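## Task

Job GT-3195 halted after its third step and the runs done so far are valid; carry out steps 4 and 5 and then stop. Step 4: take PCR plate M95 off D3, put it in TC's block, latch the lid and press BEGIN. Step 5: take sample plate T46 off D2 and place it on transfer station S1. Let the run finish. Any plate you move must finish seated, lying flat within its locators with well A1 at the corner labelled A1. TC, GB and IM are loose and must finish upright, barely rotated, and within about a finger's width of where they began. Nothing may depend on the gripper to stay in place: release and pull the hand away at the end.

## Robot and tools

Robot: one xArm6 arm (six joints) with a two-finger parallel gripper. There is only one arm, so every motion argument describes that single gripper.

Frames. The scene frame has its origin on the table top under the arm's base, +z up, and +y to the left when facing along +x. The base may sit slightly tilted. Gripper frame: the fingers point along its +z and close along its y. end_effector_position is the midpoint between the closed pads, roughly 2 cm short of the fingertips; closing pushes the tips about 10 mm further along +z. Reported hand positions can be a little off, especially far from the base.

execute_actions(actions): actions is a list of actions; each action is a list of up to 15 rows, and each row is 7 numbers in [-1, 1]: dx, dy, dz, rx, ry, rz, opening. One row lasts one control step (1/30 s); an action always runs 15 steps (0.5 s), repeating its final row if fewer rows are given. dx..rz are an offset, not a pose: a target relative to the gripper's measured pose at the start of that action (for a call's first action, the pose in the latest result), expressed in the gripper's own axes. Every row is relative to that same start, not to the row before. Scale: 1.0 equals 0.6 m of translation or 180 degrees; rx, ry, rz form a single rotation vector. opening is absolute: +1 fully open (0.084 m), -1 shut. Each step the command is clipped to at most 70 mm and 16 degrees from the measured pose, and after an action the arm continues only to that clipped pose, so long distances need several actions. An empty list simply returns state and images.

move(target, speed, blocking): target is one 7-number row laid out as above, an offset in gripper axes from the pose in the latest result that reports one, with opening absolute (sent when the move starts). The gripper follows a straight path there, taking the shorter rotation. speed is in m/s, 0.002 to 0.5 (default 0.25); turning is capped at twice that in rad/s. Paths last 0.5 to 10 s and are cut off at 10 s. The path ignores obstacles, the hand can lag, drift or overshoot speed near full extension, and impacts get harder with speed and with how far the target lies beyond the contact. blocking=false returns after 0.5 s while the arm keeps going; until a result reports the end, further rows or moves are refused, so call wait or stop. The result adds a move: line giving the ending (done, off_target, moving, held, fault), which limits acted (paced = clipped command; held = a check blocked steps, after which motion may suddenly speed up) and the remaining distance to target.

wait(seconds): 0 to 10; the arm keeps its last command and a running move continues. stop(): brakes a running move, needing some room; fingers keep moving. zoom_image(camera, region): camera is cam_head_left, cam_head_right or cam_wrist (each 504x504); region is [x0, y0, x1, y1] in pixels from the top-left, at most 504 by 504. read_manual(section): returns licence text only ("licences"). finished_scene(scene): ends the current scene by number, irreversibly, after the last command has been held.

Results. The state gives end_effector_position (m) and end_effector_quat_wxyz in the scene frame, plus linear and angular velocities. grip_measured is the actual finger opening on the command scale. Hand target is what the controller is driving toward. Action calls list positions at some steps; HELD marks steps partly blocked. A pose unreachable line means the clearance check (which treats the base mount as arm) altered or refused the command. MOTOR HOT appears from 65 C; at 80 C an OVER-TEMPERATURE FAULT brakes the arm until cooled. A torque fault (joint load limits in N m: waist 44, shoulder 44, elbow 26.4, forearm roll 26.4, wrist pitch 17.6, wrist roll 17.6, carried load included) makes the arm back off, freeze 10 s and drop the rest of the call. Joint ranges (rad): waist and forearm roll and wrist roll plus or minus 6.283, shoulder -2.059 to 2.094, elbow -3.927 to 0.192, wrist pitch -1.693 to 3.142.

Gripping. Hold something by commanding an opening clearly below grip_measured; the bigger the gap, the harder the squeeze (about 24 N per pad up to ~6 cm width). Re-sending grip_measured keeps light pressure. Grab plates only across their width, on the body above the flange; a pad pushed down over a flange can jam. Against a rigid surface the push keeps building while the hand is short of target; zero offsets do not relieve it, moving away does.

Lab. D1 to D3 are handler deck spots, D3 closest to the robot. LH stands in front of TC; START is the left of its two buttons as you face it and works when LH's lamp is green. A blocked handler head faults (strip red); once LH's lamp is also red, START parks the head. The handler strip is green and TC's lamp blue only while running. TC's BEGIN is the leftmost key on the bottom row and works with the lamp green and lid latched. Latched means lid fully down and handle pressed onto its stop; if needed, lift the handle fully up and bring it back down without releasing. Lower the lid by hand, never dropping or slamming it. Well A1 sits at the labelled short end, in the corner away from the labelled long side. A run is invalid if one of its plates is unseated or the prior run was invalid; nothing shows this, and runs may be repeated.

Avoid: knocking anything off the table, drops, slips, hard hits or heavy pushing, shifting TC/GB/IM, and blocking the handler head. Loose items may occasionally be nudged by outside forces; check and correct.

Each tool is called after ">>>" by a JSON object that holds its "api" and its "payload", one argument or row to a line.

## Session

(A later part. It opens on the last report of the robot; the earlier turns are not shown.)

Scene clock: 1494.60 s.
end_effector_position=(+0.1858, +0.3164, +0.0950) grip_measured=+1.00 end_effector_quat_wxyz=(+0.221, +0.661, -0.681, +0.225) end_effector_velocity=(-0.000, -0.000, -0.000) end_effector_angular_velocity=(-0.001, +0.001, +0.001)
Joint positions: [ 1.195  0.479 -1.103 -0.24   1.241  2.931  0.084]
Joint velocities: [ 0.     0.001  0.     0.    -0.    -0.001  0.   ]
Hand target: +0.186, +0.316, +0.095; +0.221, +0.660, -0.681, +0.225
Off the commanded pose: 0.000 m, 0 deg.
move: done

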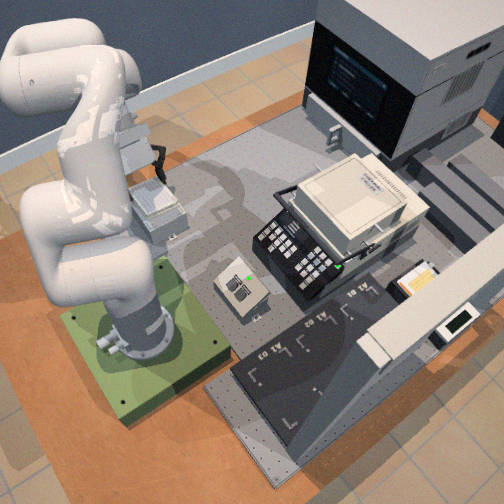

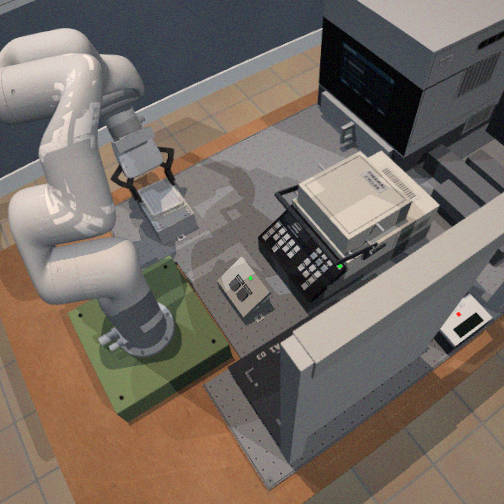

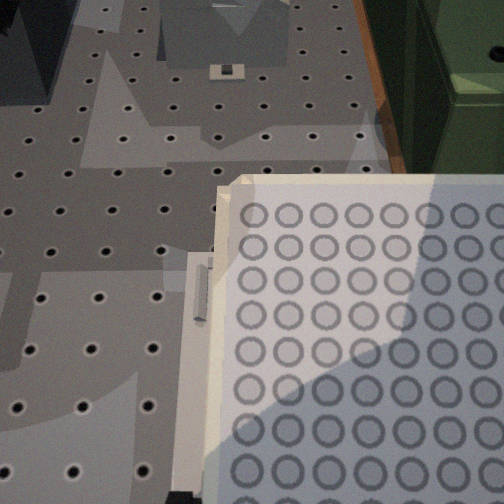

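>>> {"api": "move", "payload": {
  "target": [-0.033,0,-0.025,0,0,0,1],
  "speed": 0.004
}}

>>> {"api": "zoom_image", "payload": {
  "camera": "cam_head_right",
  "region": [90,110,250,270]
}}

Scene clock: 1504.93 s.
end_effector_position=(+0.1867, +0.3420, +0.0954) grip_measured=+1.00 end_effector_quat_wxyz=(+0.220, +0.661, -0.682, +0.224) end_effector_velocity=(-0.001, -0.002, -0.000) end_effector_angular_velocity=(-0.006, +0.001, -0.002)
Joint positions: [ 1.214  0.54  -1.209 -0.226  1.284  2.933  0.084]
Joint velocities: [-0.001 -0.001  0.004  0.     0.004  0.001  0.   ]
Hand target: +0.186, +0.341, +0.095; +0.221, +0.661, -0.681, +0.225
Off the commanded pose: 0.001 m, 0 deg.
move: done

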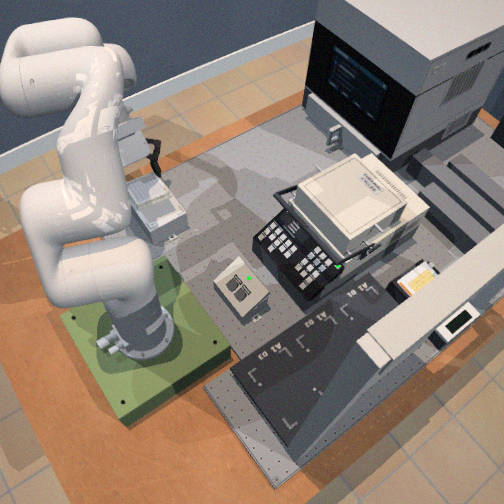

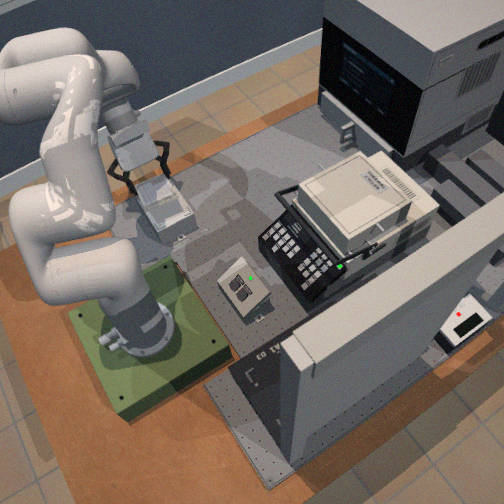

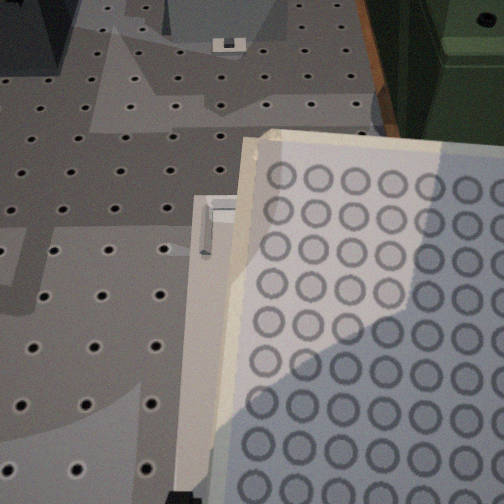

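Region (90, 110, 250, 270) of cam_head_right's 504x504 image, scaled by 3.150, with more detail than that image has.

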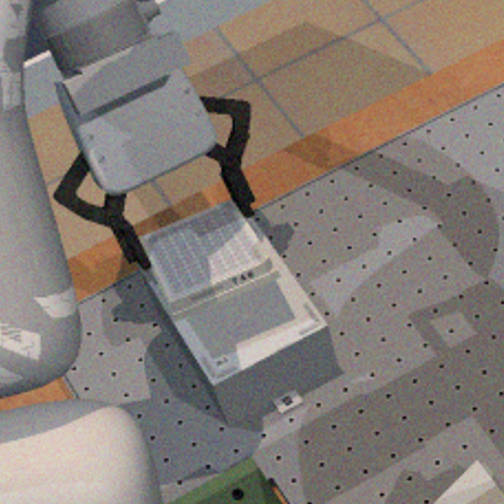

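>>> {"api": "move", "payload": {
  "target": [-0.02,0,-0.015,0,0,0,1],
  "speed": 0.004
}}

>>> {"api": "zoom_image", "payload": {
  "camera": "cam_head_right",
  "region": [90,110,250,270]
}}

Scene clock: 1511.80 s.
end_effector_position=(+0.1871, +0.3570, +0.0954) grip_measured=+1.00 end_effector_quat_wxyz=(+0.220, +0.661, -0.682, +0.224) end_effector_velocity=(+0.000, +0.001, +0.001) end_effector_angular_velocity=(+0.001, -0.001, -0.001)
Joint positions: [ 1.225  0.578 -1.274 -0.218  1.312  2.933  0.084]
Joint velocities: [-0.    -0.    -0.002  0.     0.001  0.001  0.   ]
Hand target: +0.187, +0.357, +0.095; +0.220, +0.661, -0.682, +0.224
Off the commanded pose: 0.000 m, 0 deg.
move: done

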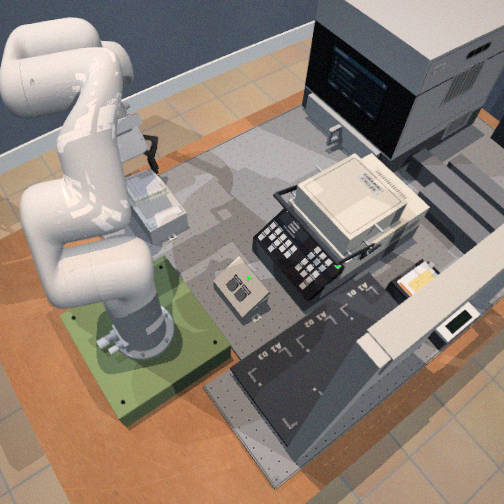

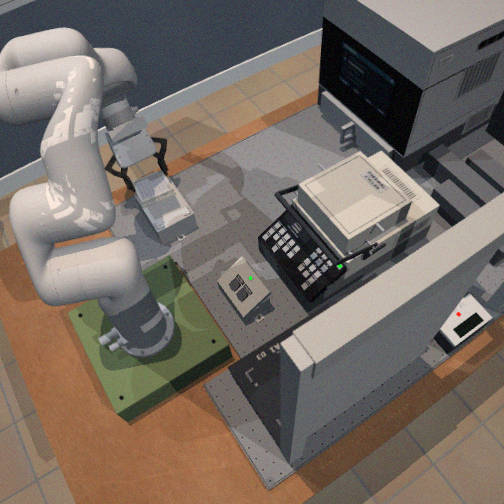

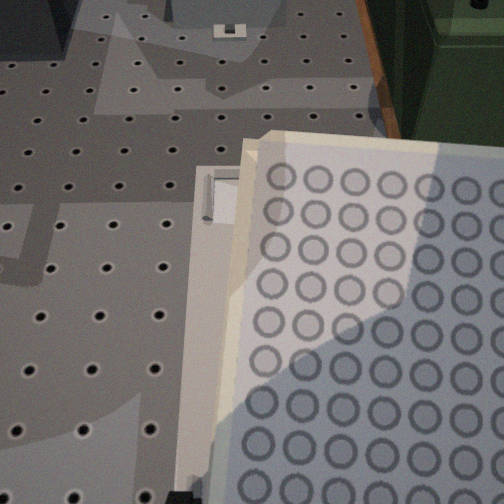

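Region (90, 110, 250, 270) of cam_head_right's 504x504 image, scaled by 3.150, with more detail than that image has.

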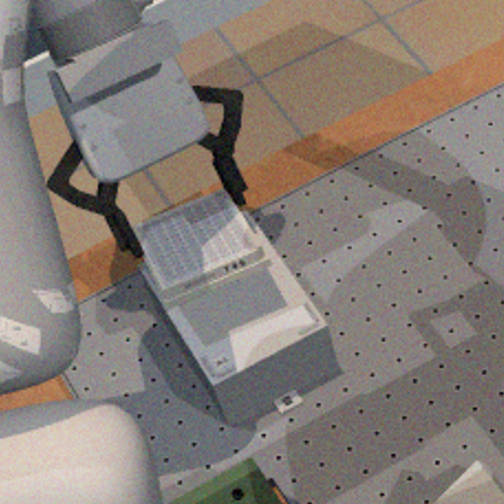

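>>> {"api": "move", "payload": {
  "target": [0.055,0,0.025,0,0,0,1],
  "speed": 0.01
}}

>>> {"api": "zoom_image", "payload": {
  "camera": "cam_head_right",
  "region": [90,110,250,270]
}}

Scene clock: 1522.13 s.
end_effector_position=(+0.1861, +0.3216, +0.1031) grip_measured=+1.00 end_effector_quat_wxyz=(+0.220, +0.661, -0.682, +0.224) end_effector_velocity=(-0.000, -0.000, +0.001) end_effector_angular_velocity=(+0.002, -0.001, +0.000)
Joint positions: [ 1.2    0.471 -1.122 -0.236  1.265  2.928  0.084]
Joint velocities: [ 0.    -0.004  0.003 -0.    -0.001  0.001  0.   ]
Hand target: +0.186, +0.322, +0.103; +0.220, +0.661, -0.682, +0.224
Off the commanded pose: 0.000 m, 0 deg.
move: done

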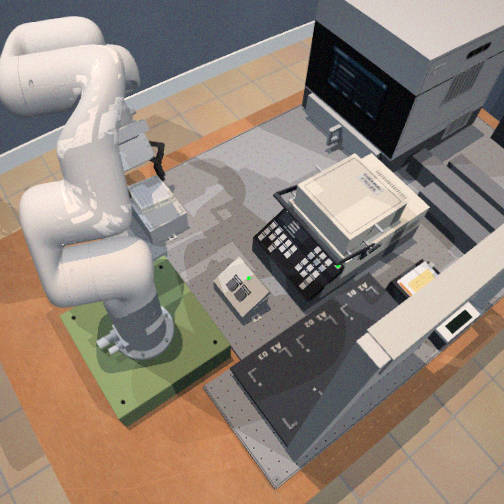

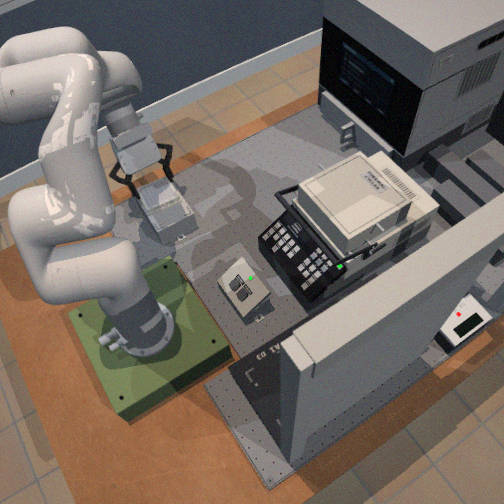

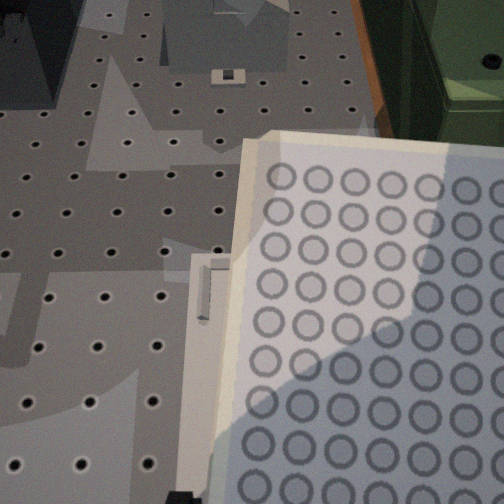

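Region (90, 110, 250, 270) of cam_head_right's 504x504 image, scaled by 3.150, with more detail than that image has.

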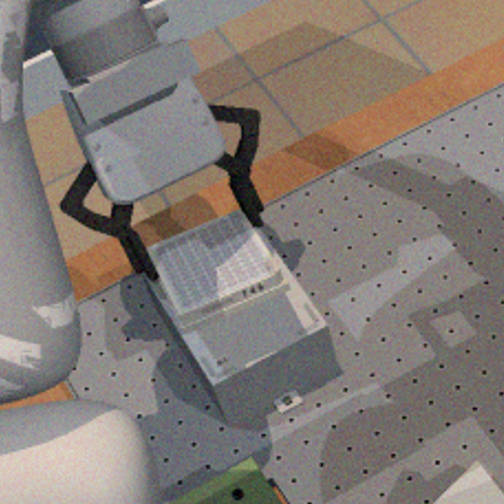

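>>> {"api": "move", "payload": {
  "target": [0.008,0,0,0.023,0,-0.032,1],
  "speed": 0.02
}}

>>> {"api": "move", "payload": {
  "target": [-0.004,0,0.0054,0,0,0,1],
  "speed": 0.004
}}

>>> {"api": "zoom_image", "payload": {
  "camera": "cam_head_right",
  "region": [90,110,250,270]
}}

Scene clock: 1530.00 s.
end_effector_position=(+0.1860, +0.3178, +0.1060) grip_measured=+1.00 end_effector_quat_wxyz=(+0.207, +0.702, -0.639, +0.237) end_effector_velocity=(-0.001, -0.001, -0.001) end_effector_angular_velocity=(-0.003, +0.001, +0.005)
Joint positions: [ 1.226  0.438 -1.075 -0.294  1.238  2.871  0.084]
Joint velocities: [ 0.003  0.002  0.002 -0.001 -0.001 -0.002  0.   ]
Hand target: +0.186, +0.318, +0.106; +0.207, +0.702, -0.639, +0.237
Off the commanded pose: 0.000 m, 0 deg.
move: done

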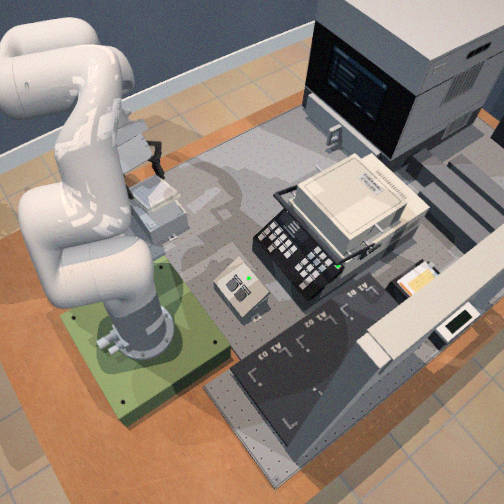

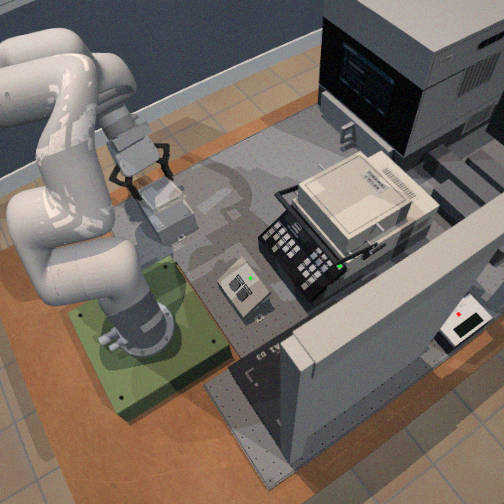

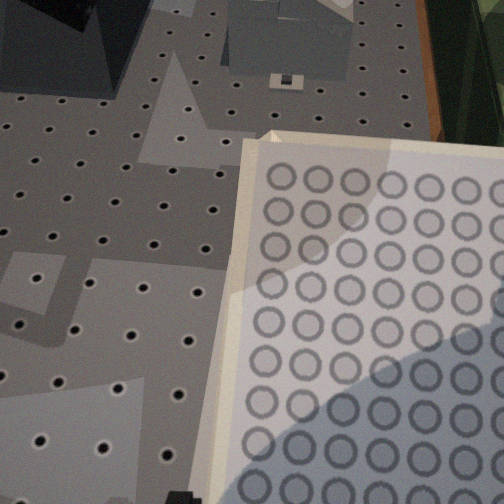

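Scene clock: 1531.23 s.
end_effector_position=(+0.1860, +0.3178, +0.1020) grip_measured=+1.00 end_effector_quat_wxyz=(+0.207, +0.702, -0.639, +0.237) end_effector_velocity=(+0.000, +0.001, +0.000) end_effector_angular_velocity=(+0.002, -0.001, +0.000)
Joint positions: [ 1.226  0.447 -1.075 -0.296  1.229  2.873  0.084]
Joint velocities: [-0.    -0.001 -0.001 -0.    -0.001 -0.     0.   ]
Hand target: +0.186, +0.318, +0.102; +0.207, +0.702, -0.639, +0.237
Off the commanded pose: 0.000 m, 0 deg.
move: done

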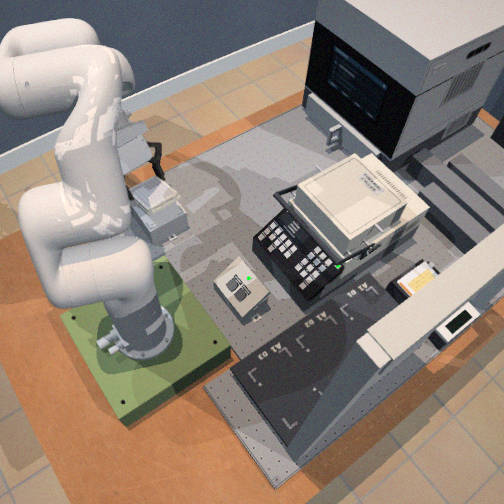

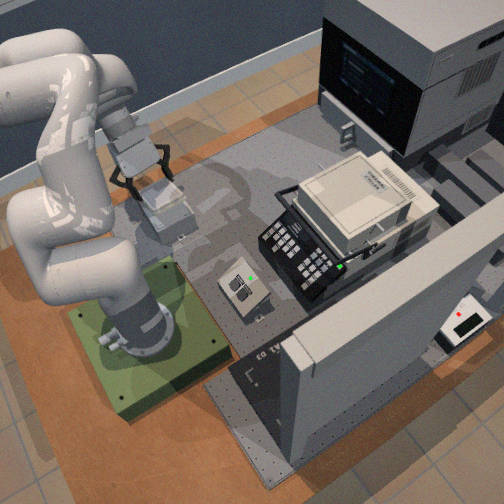

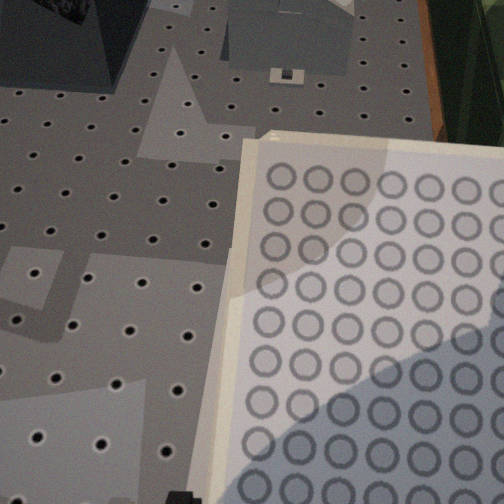

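Region (90, 110, 250, 270) of cam_head_right's 504x504 image, scaled by 3.150, with more detail than that image has.

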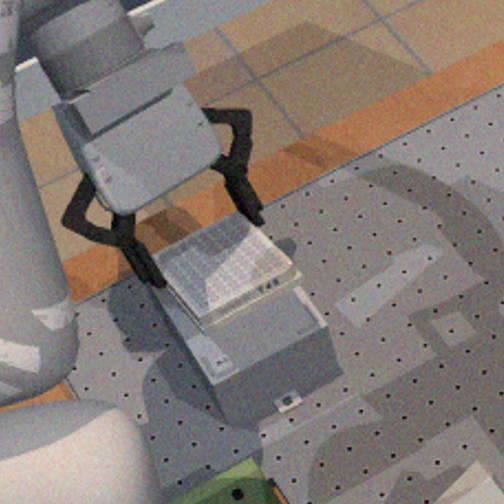

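>>> {"api": "move", "payload": {
  "target": [-0.003,0,0.004,0,0,0,1],
  "speed": 0.004
}}

>>> {"api": "move", "payload": {
  "target": [-0.003,0,0.004,0,0,0,1],
  "speed": 0.004
}}

Scene clock: 1535.57 s.
end_effector_position=(+0.1860, +0.3178, +0.0990) grip_measured=+1.00 end_effector_quat_wxyz=(+0.207, +0.702, -0.639, +0.237) end_effector_velocity=(+0.001, +0.000, +0.000) end_effector_angular_velocity=(+0.002, -0.002, -0.003)
Joint positions: [ 1.226  0.454 -1.075 -0.296  1.223  2.875  0.084]
Joint velocities: [-0.002 -0.    -0.    -0.    -0.001  0.002  0.   ]
Hand target: +0.186, +0.318, +0.099; +0.207, +0.702, -0.639, +0.237
Off the commanded pose: 0.000 m, 0 deg.
move: done

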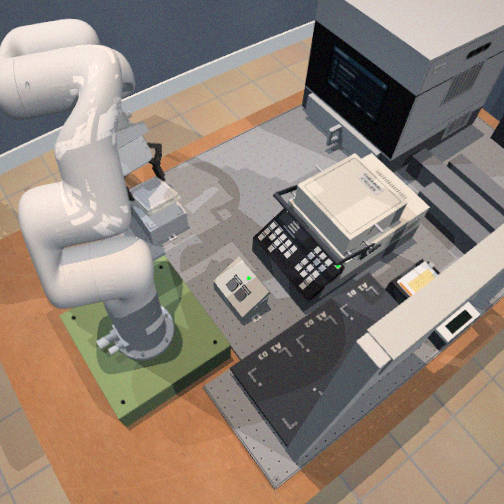

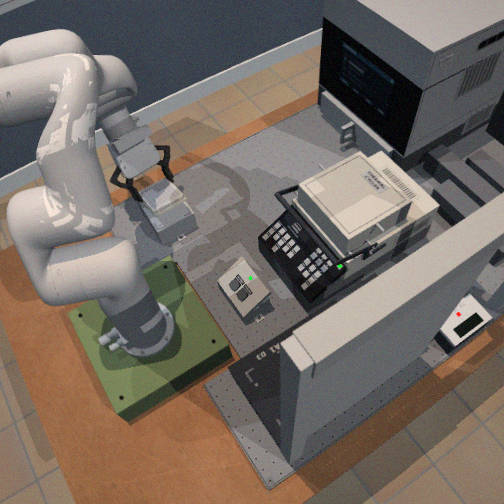

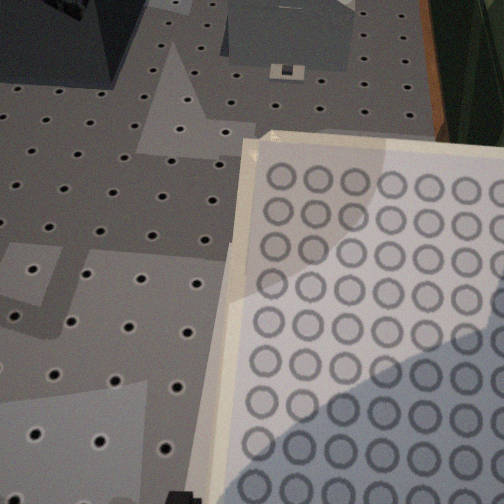

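Scene clock: 1536.53 s.
end_effector_position=(+0.1862, +0.3178, +0.0962) grip_measured=+1.00 end_effector_quat_wxyz=(+0.207, +0.702, -0.639, +0.237) end_effector_velocity=(-0.000, +0.000, -0.000) end_effector_angular_velocity=(+0.001, -0.001, -0.000)
Joint positions: [ 1.225  0.461 -1.076 -0.298  1.217  2.877  0.084]
Joint velocities: [ 0.001 -0.     0.001  0.    -0.001  0.001  0.   ]
Hand target: +0.186, +0.318, +0.096; +0.207, +0.702, -0.639, +0.237
Off the commanded pose: 0.000 m, 0 deg.
move: done

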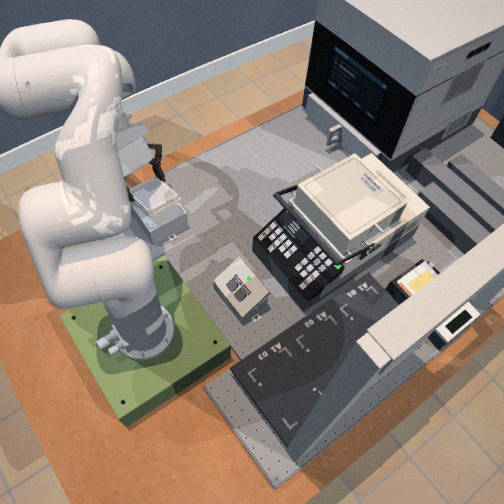

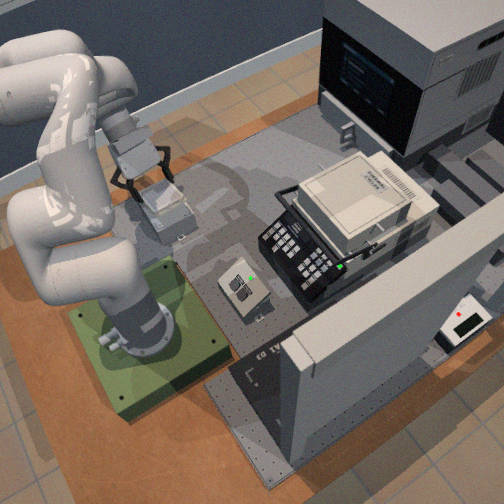

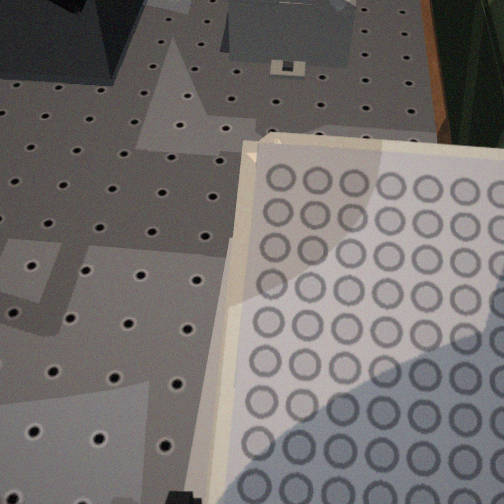

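>>> {"api": "move", "payload": {
  "target": [-0.035,-0.008,-0.022,0,0,0,1],
  "speed": 0.004
}}

>>> {"api": "zoom_image", "payload": {
  "camera": "cam_head_right",
  "region": [90,110,250,270]
}}

Scene clock: 1547.70 s.
end_effector_position=(+0.1886, +0.3430, +0.0942) grip_measured=+1.00 end_effector_quat_wxyz=(+0.207, +0.702, -0.639, +0.237) end_effector_velocity=(+0.000, -0.001, -0.000) end_effector_angular_velocity=(-0.004, +0.001, -0.003)
Joint positions: [ 1.24   0.529 -1.183 -0.285  1.256  2.874  0.084]
Joint velocities: [-0.002  0.001  0.001  0.001  0.002  0.    -0.   ]
Hand target: +0.189, +0.343, +0.094; +0.207, +0.702, -0.639, +0.237
Off the commanded pose: 0.000 m, 0 deg.
move: done

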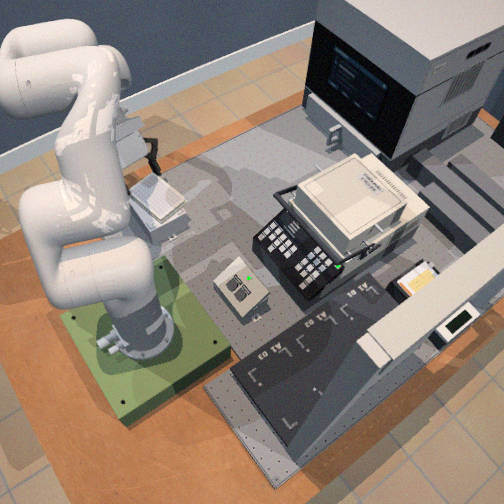

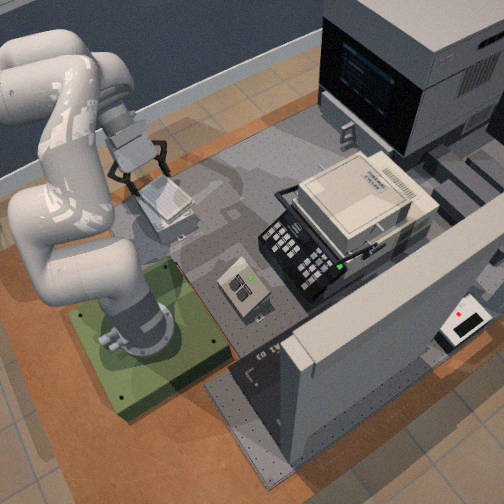

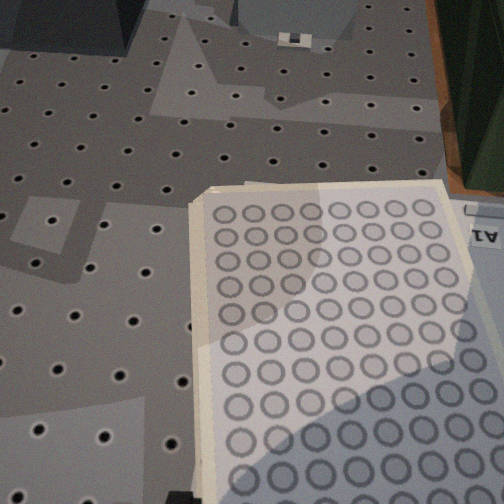

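Region (90, 110, 250, 270) of cam_head_right's 504x504 image, scaled by 3.150, with more detail than that image has.

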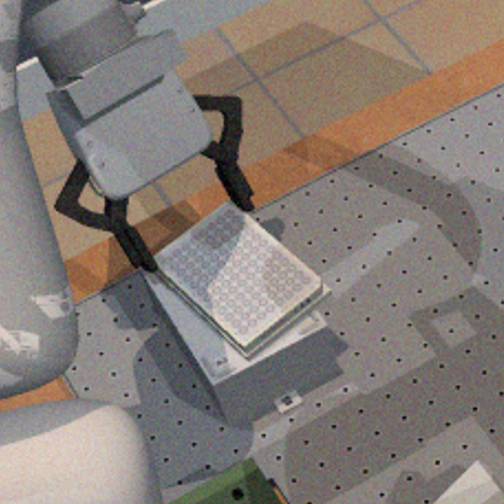

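>>> {"api": "move", "payload": {
  "target": [-0.015,0,-0.04,0,0,0,1],
  "speed": 0.015
}}

>>> {"api": "move", "payload": {
  "target": [0.05,0,-0.08,0,0,0,1],
  "speed": 0.05
}}

>>> {"api": "move", "payload": {
  "target": [0.08,0,0,-0.023,-0.2,0.032,1],
  "speed": 0.1
}}

Scene clock: 1553.50 s.
end_effector_position=(+0.1863, +0.3644, +0.1080) grip_measured=+1.00 end_effector_quat_wxyz=(+0.207, +0.702, -0.639, +0.237) end_effector_velocity=(-0.000, +0.000, +0.000) end_effector_angular_velocity=(-0.003, +0.001, -0.000)
Joint positions: [ 1.261  0.553 -1.273 -0.267  1.323  2.868  0.084]
Joint velocities: [ 0.001  0.002 -0.003  0.001  0.004  0.    -0.   ]
Hand target: +0.186, +0.364, +0.108; +0.207, +0.702, -0.639, +0.237
Off the commanded pose: 0.000 m, 0 deg.
move: done

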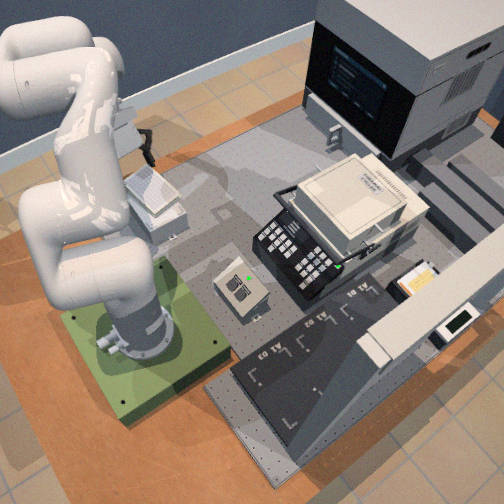

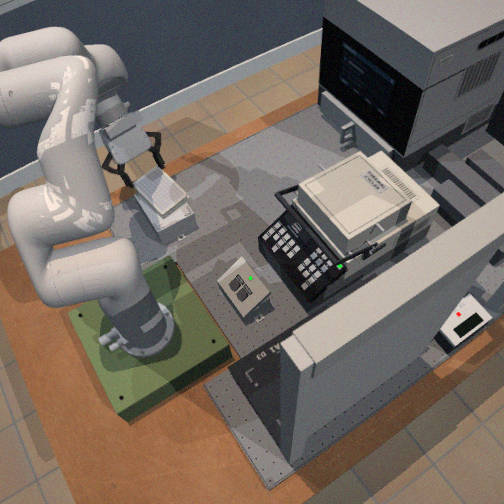

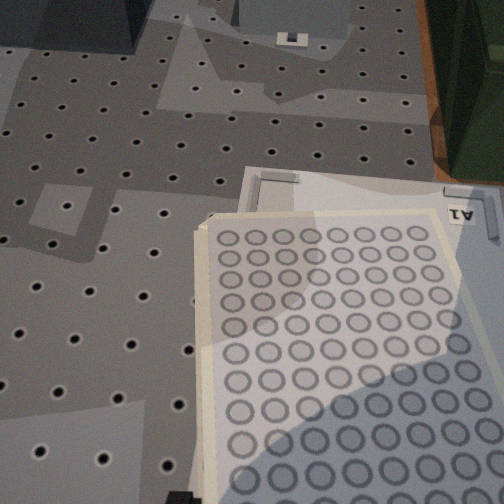

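Scene clock: 1554.93 s.
end_effector_position=(+0.1851, +0.3689, +0.1642) grip_measured=+1.00 end_effector_quat_wxyz=(+0.207, +0.702, -0.639, +0.237) end_effector_velocity=(-0.000, -0.001, -0.001) end_effector_angular_velocity=(-0.005, +0.001, -0.001)
Joint positions: [ 1.27   0.46  -1.31  -0.255  1.451  2.841  0.084]
Joint velocities: [-0.     0.002 -0.001  0.     0.004 -0.     0.   ]
Hand target: +0.185, +0.369, +0.164; +0.207, +0.702, -0.639, +0.237
Off the commanded pose: 0.000 m, 0 deg.
move: done

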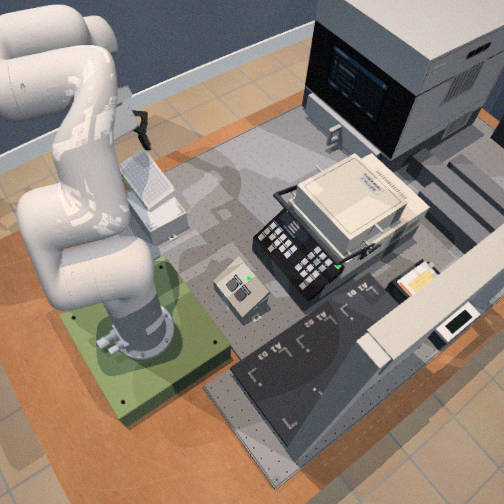

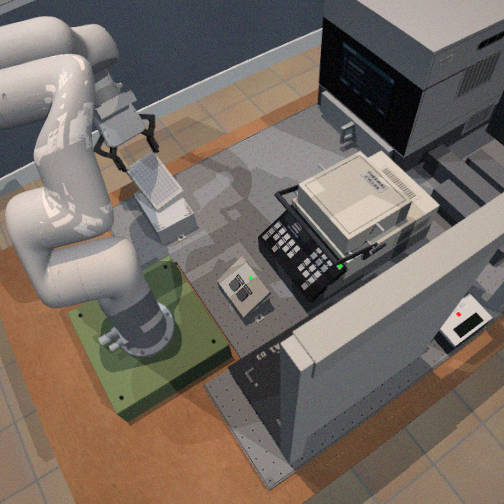

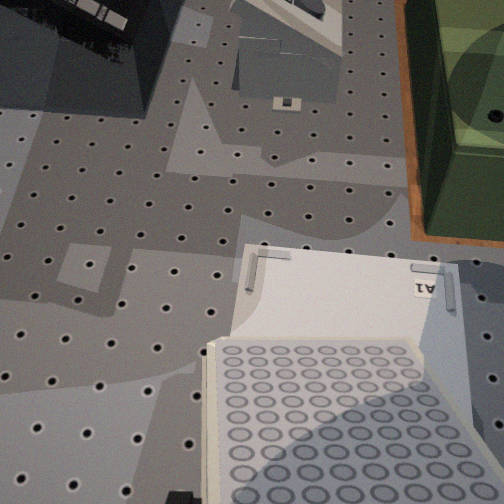

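Scene clock: 1558.47 s.
end_effector_position=(+0.1889, +0.3307, +0.1932) grip_measured=+1.00 end_effector_quat_wxyz=(+0.013, +0.700, -0.714, -0.004) end_effector_velocity=(+0.000, +0.001, +0.001) end_effector_angular_velocity=(+0.007, -0.000, -0.001)
Joint positions: [ 1.063 -0.137 -0.647  0.018  0.808  2.624  0.084]
Joint velocities: [-0.001 -0.003  0.003  0.005 -0.005 -0.004  0.   ]
Hand target: +0.189, +0.331, +0.193; +0.013, +0.700, -0.714, -0.004
Off the commanded pose: 0.000 m, 0 deg.
move: done

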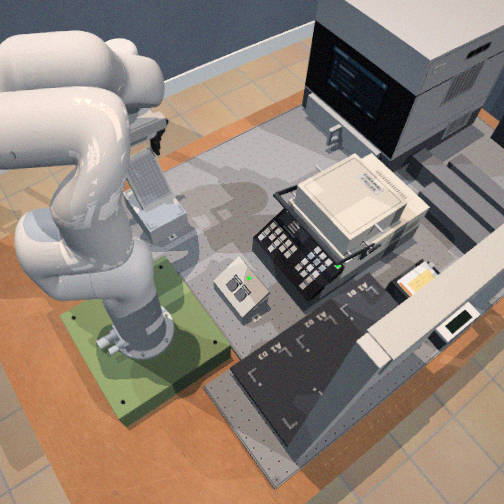

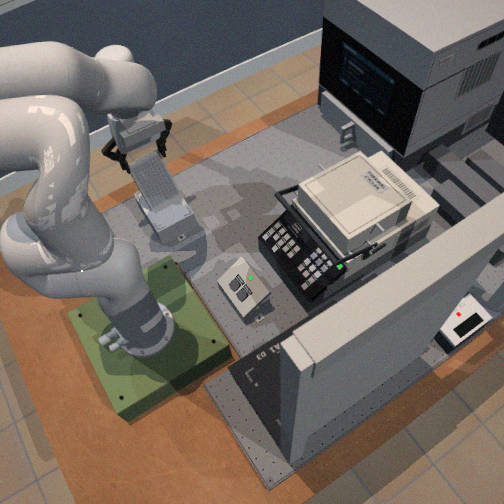

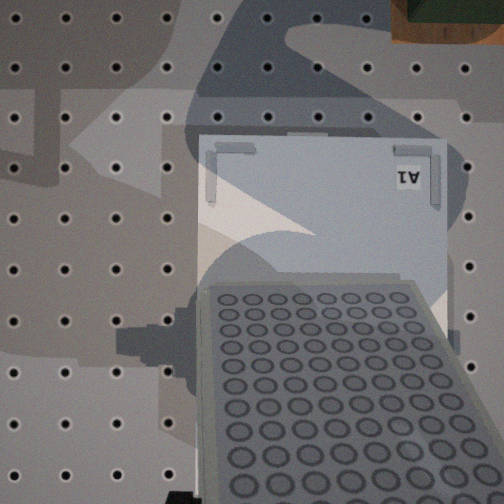

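>>> {"api": "move", "payload": {
  "target": [-0.035,0,0.15,0,0,0,1],
  "speed": 0.015
}}

>>> {"api": "zoom_image", "payload": {
  "camera": "cam_head_right",
  "region": [90,110,250,270]
}}

Scene clock: 1588.67 s.
end_effector_position=(+0.1871, +0.3503, +0.1030) grip_measured=+1.00 end_effector_quat_wxyz=(+0.013, +0.700, -0.714, -0.004) end_effector_velocity=(+0.001, +0.003, +0.001) end_effector_angular_velocity=(+0.006, -0.003, +0.002)
Joint positions: [ 1.093  0.145 -0.648  0.027  0.526  2.643  0.084]
Joint velocities: [ 0.001  0.    -0.004  0.    -0.004 -0.001  0.   ]
Hand target: +0.187, +0.350, +0.103; +0.013, +0.700, -0.714, -0.004
Off the commanded pose: 0.000 m, 0 deg.
move: done

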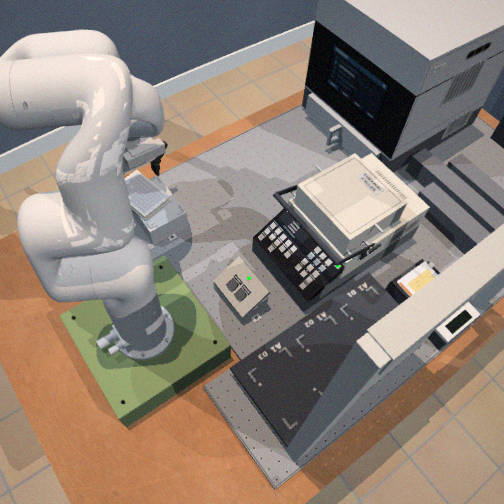

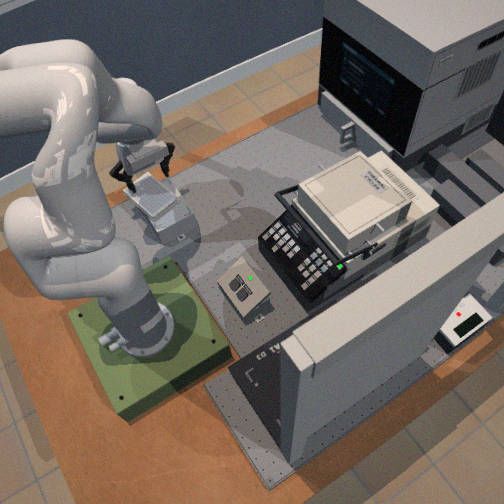

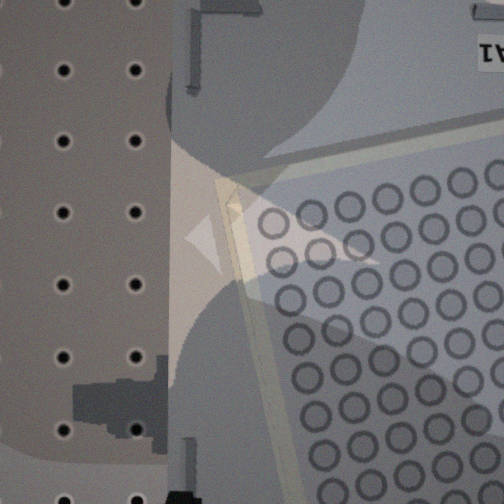

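Region (90, 110, 250, 270) of cam_head_right's 504x504 image, scaled by 3.150, with more detail than that image has.

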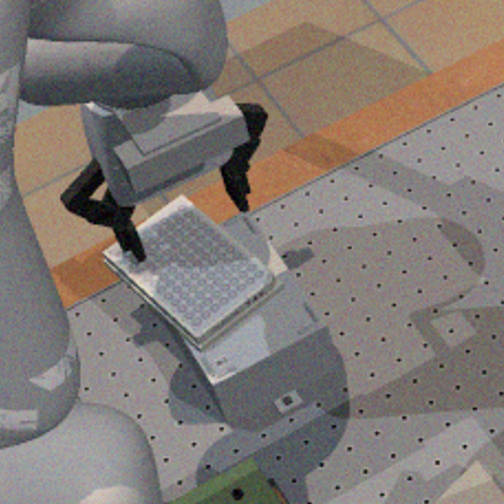

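>>> {"api": "move", "payload": {
  "target": [0.05,0,-0.17,0,0,0,1],
  "speed": 0.04
}}

>>> {"api": "zoom_image", "payload": {
  "camera": "cam_head_right",
  "region": [90,110,250,270]
}}

Scene clock: 1593.73 s.
end_effector_position=(+0.1890, +0.3218, +0.2052) grip_measured=+1.00 end_effector_quat_wxyz=(+0.013, +0.700, -0.714, -0.004) end_effector_velocity=(-0.001, -0.002, -0.001) end_effector_angular_velocity=(-0.006, +0.003, +0.001)
Joint positions: [ 1.051 -0.187 -0.636  0.017  0.847  2.613  0.084]
Joint velocities: [-0.     0.001  0.002  0.     0.004 -0.001 -0.   ]
Hand target: +0.189, +0.322, +0.205; +0.013, +0.700, -0.714, -0.004
Off the commanded pose: 0.000 m, 0 deg.
move: done

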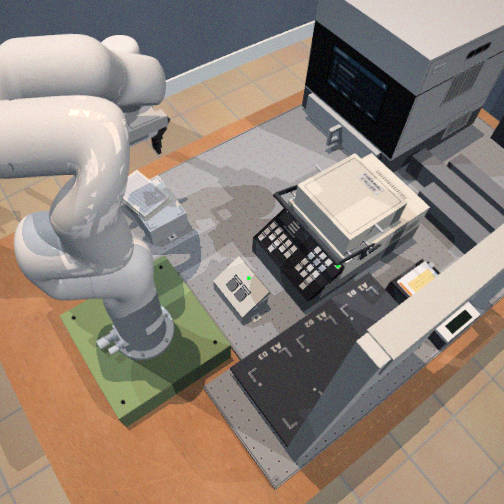

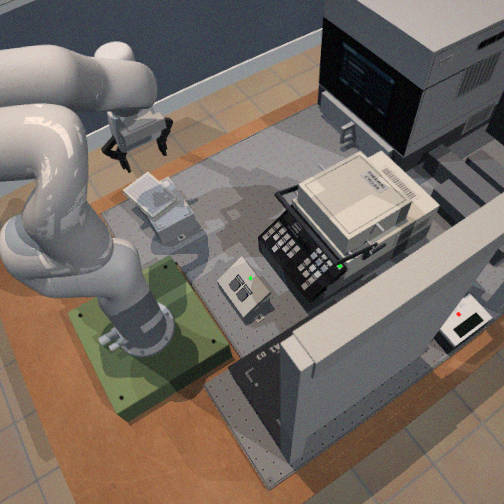

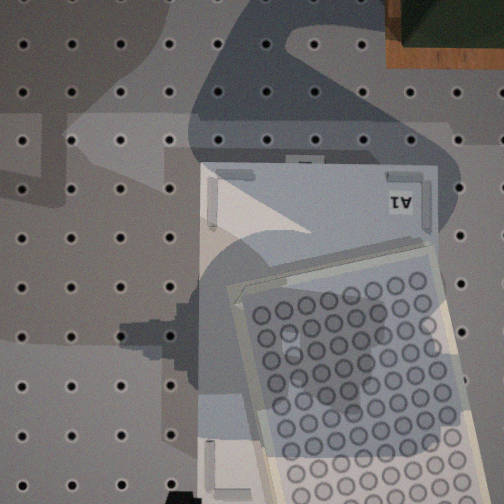

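Region (90, 110, 250, 270) of cam_head_right's 504x504 image, scaled by 3.150, with more detail than that image has.

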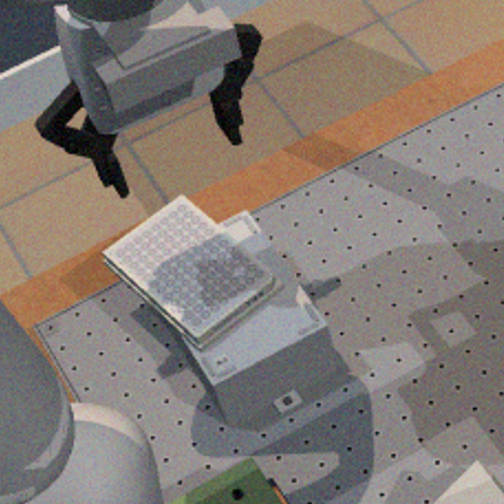

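>>> {"api": "move", "payload": {
  "target": [-0.002,0.027,0.12,0,0,-0.069,1],
  "speed": 0.06
}}

Scene clock: 1604.63 s.
end_effector_position=(+0.1711, +0.3223, +0.1338) grip_measured=+1.00 end_effector_quat_wxyz=(+0.012, +0.773, -0.634, -0.005) end_effector_velocity=(+0.000, +0.001, -0.001) end_effector_angular_velocity=(+0.002, -0.001, +0.002)
Joint positions: [ 1.094 -0.038 -0.541  0.024  0.602  2.431  0.084]
Joint velocities: [ 0.     0.003 -0.001  0.001 -0.004 -0.002  0.   ]
Hand target: +0.171, +0.322, +0.134; +0.013, +0.773, -0.634, -0.005
Off the commanded pose: 0.000 m, 0 deg.
move: done

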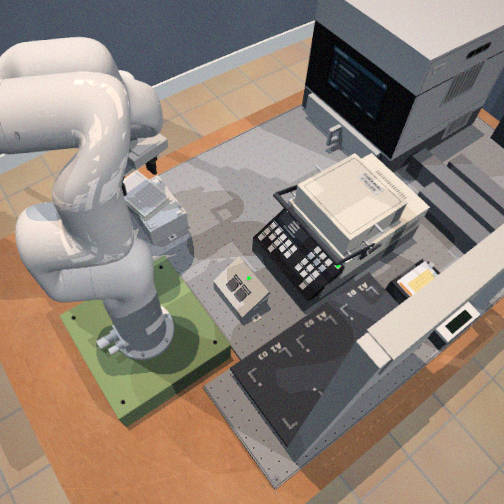

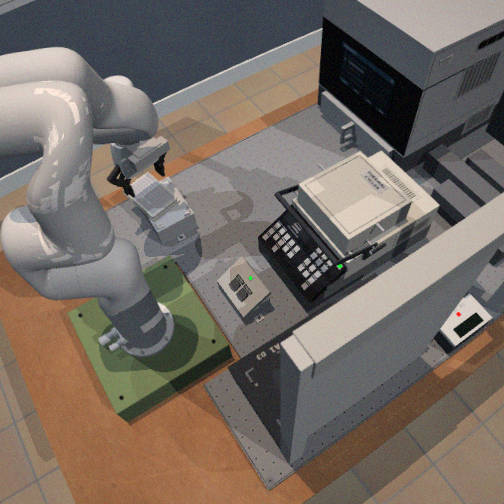

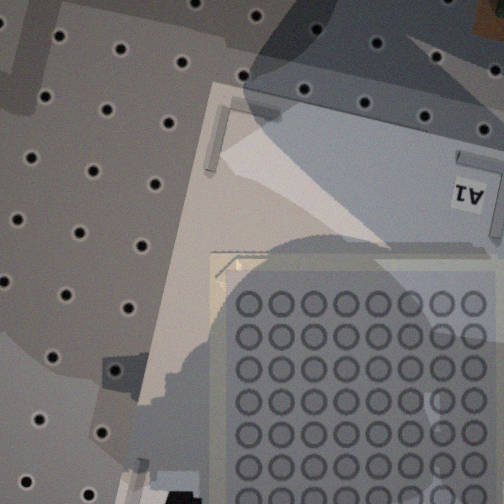

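>>> {"api": "move", "payload": {
  "target": [0,0.003,0.055,0,0,0,1],
  "speed": 0.015
}}

>>> {"api": "zoom_image", "payload": {
  "camera": "cam_head_right",
  "region": [90,130,230,270]
}}

Scene clock: 1612.70 s.
end_effector_position=(+0.1686, +0.3214, +0.1009) grip_measured=+1.00 end_effector_quat_wxyz=(+0.012, +0.773, -0.634, -0.005) end_effector_velocity=(+0.001, +0.001, +0.000) end_effector_angular_velocity=(+0.004, -0.002, +0.000)
Joint positions: [ 1.1    0.06  -0.523  0.029  0.487  2.431  0.084]
Joint velocities: [ 0.     0.001 -0.001  0.    -0.005 -0.     0.   ]
Hand target: +0.169, +0.321, +0.101; +0.012, +0.773, -0.634, -0.005
Off the commanded pose: 0.000 m, 0 deg.
move: done

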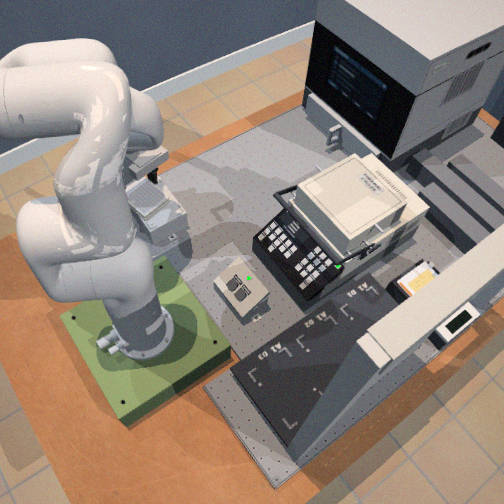

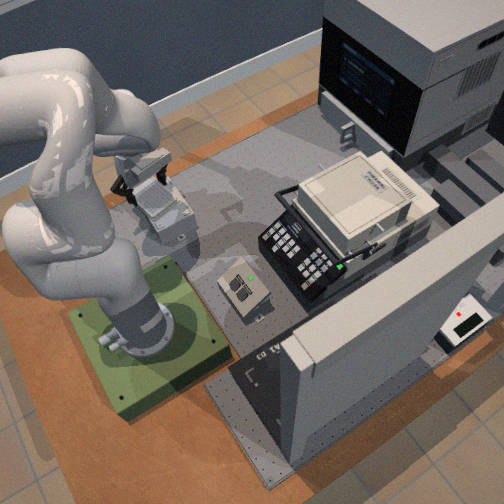

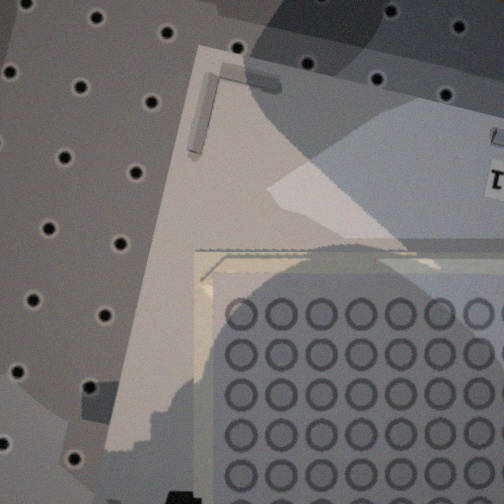

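Region (90, 130, 230, 270) of cam_head_right's 504x504 image, scaled by 3.600, with more detail than that image has.

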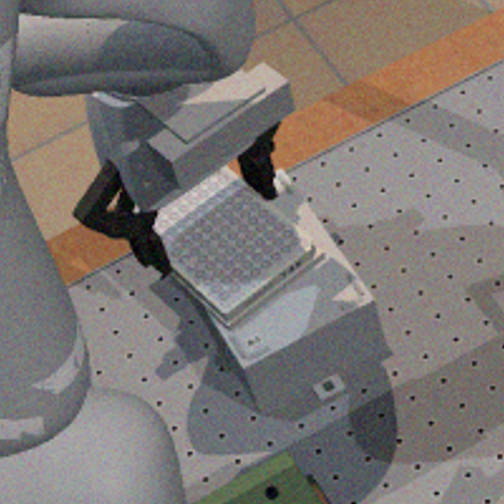

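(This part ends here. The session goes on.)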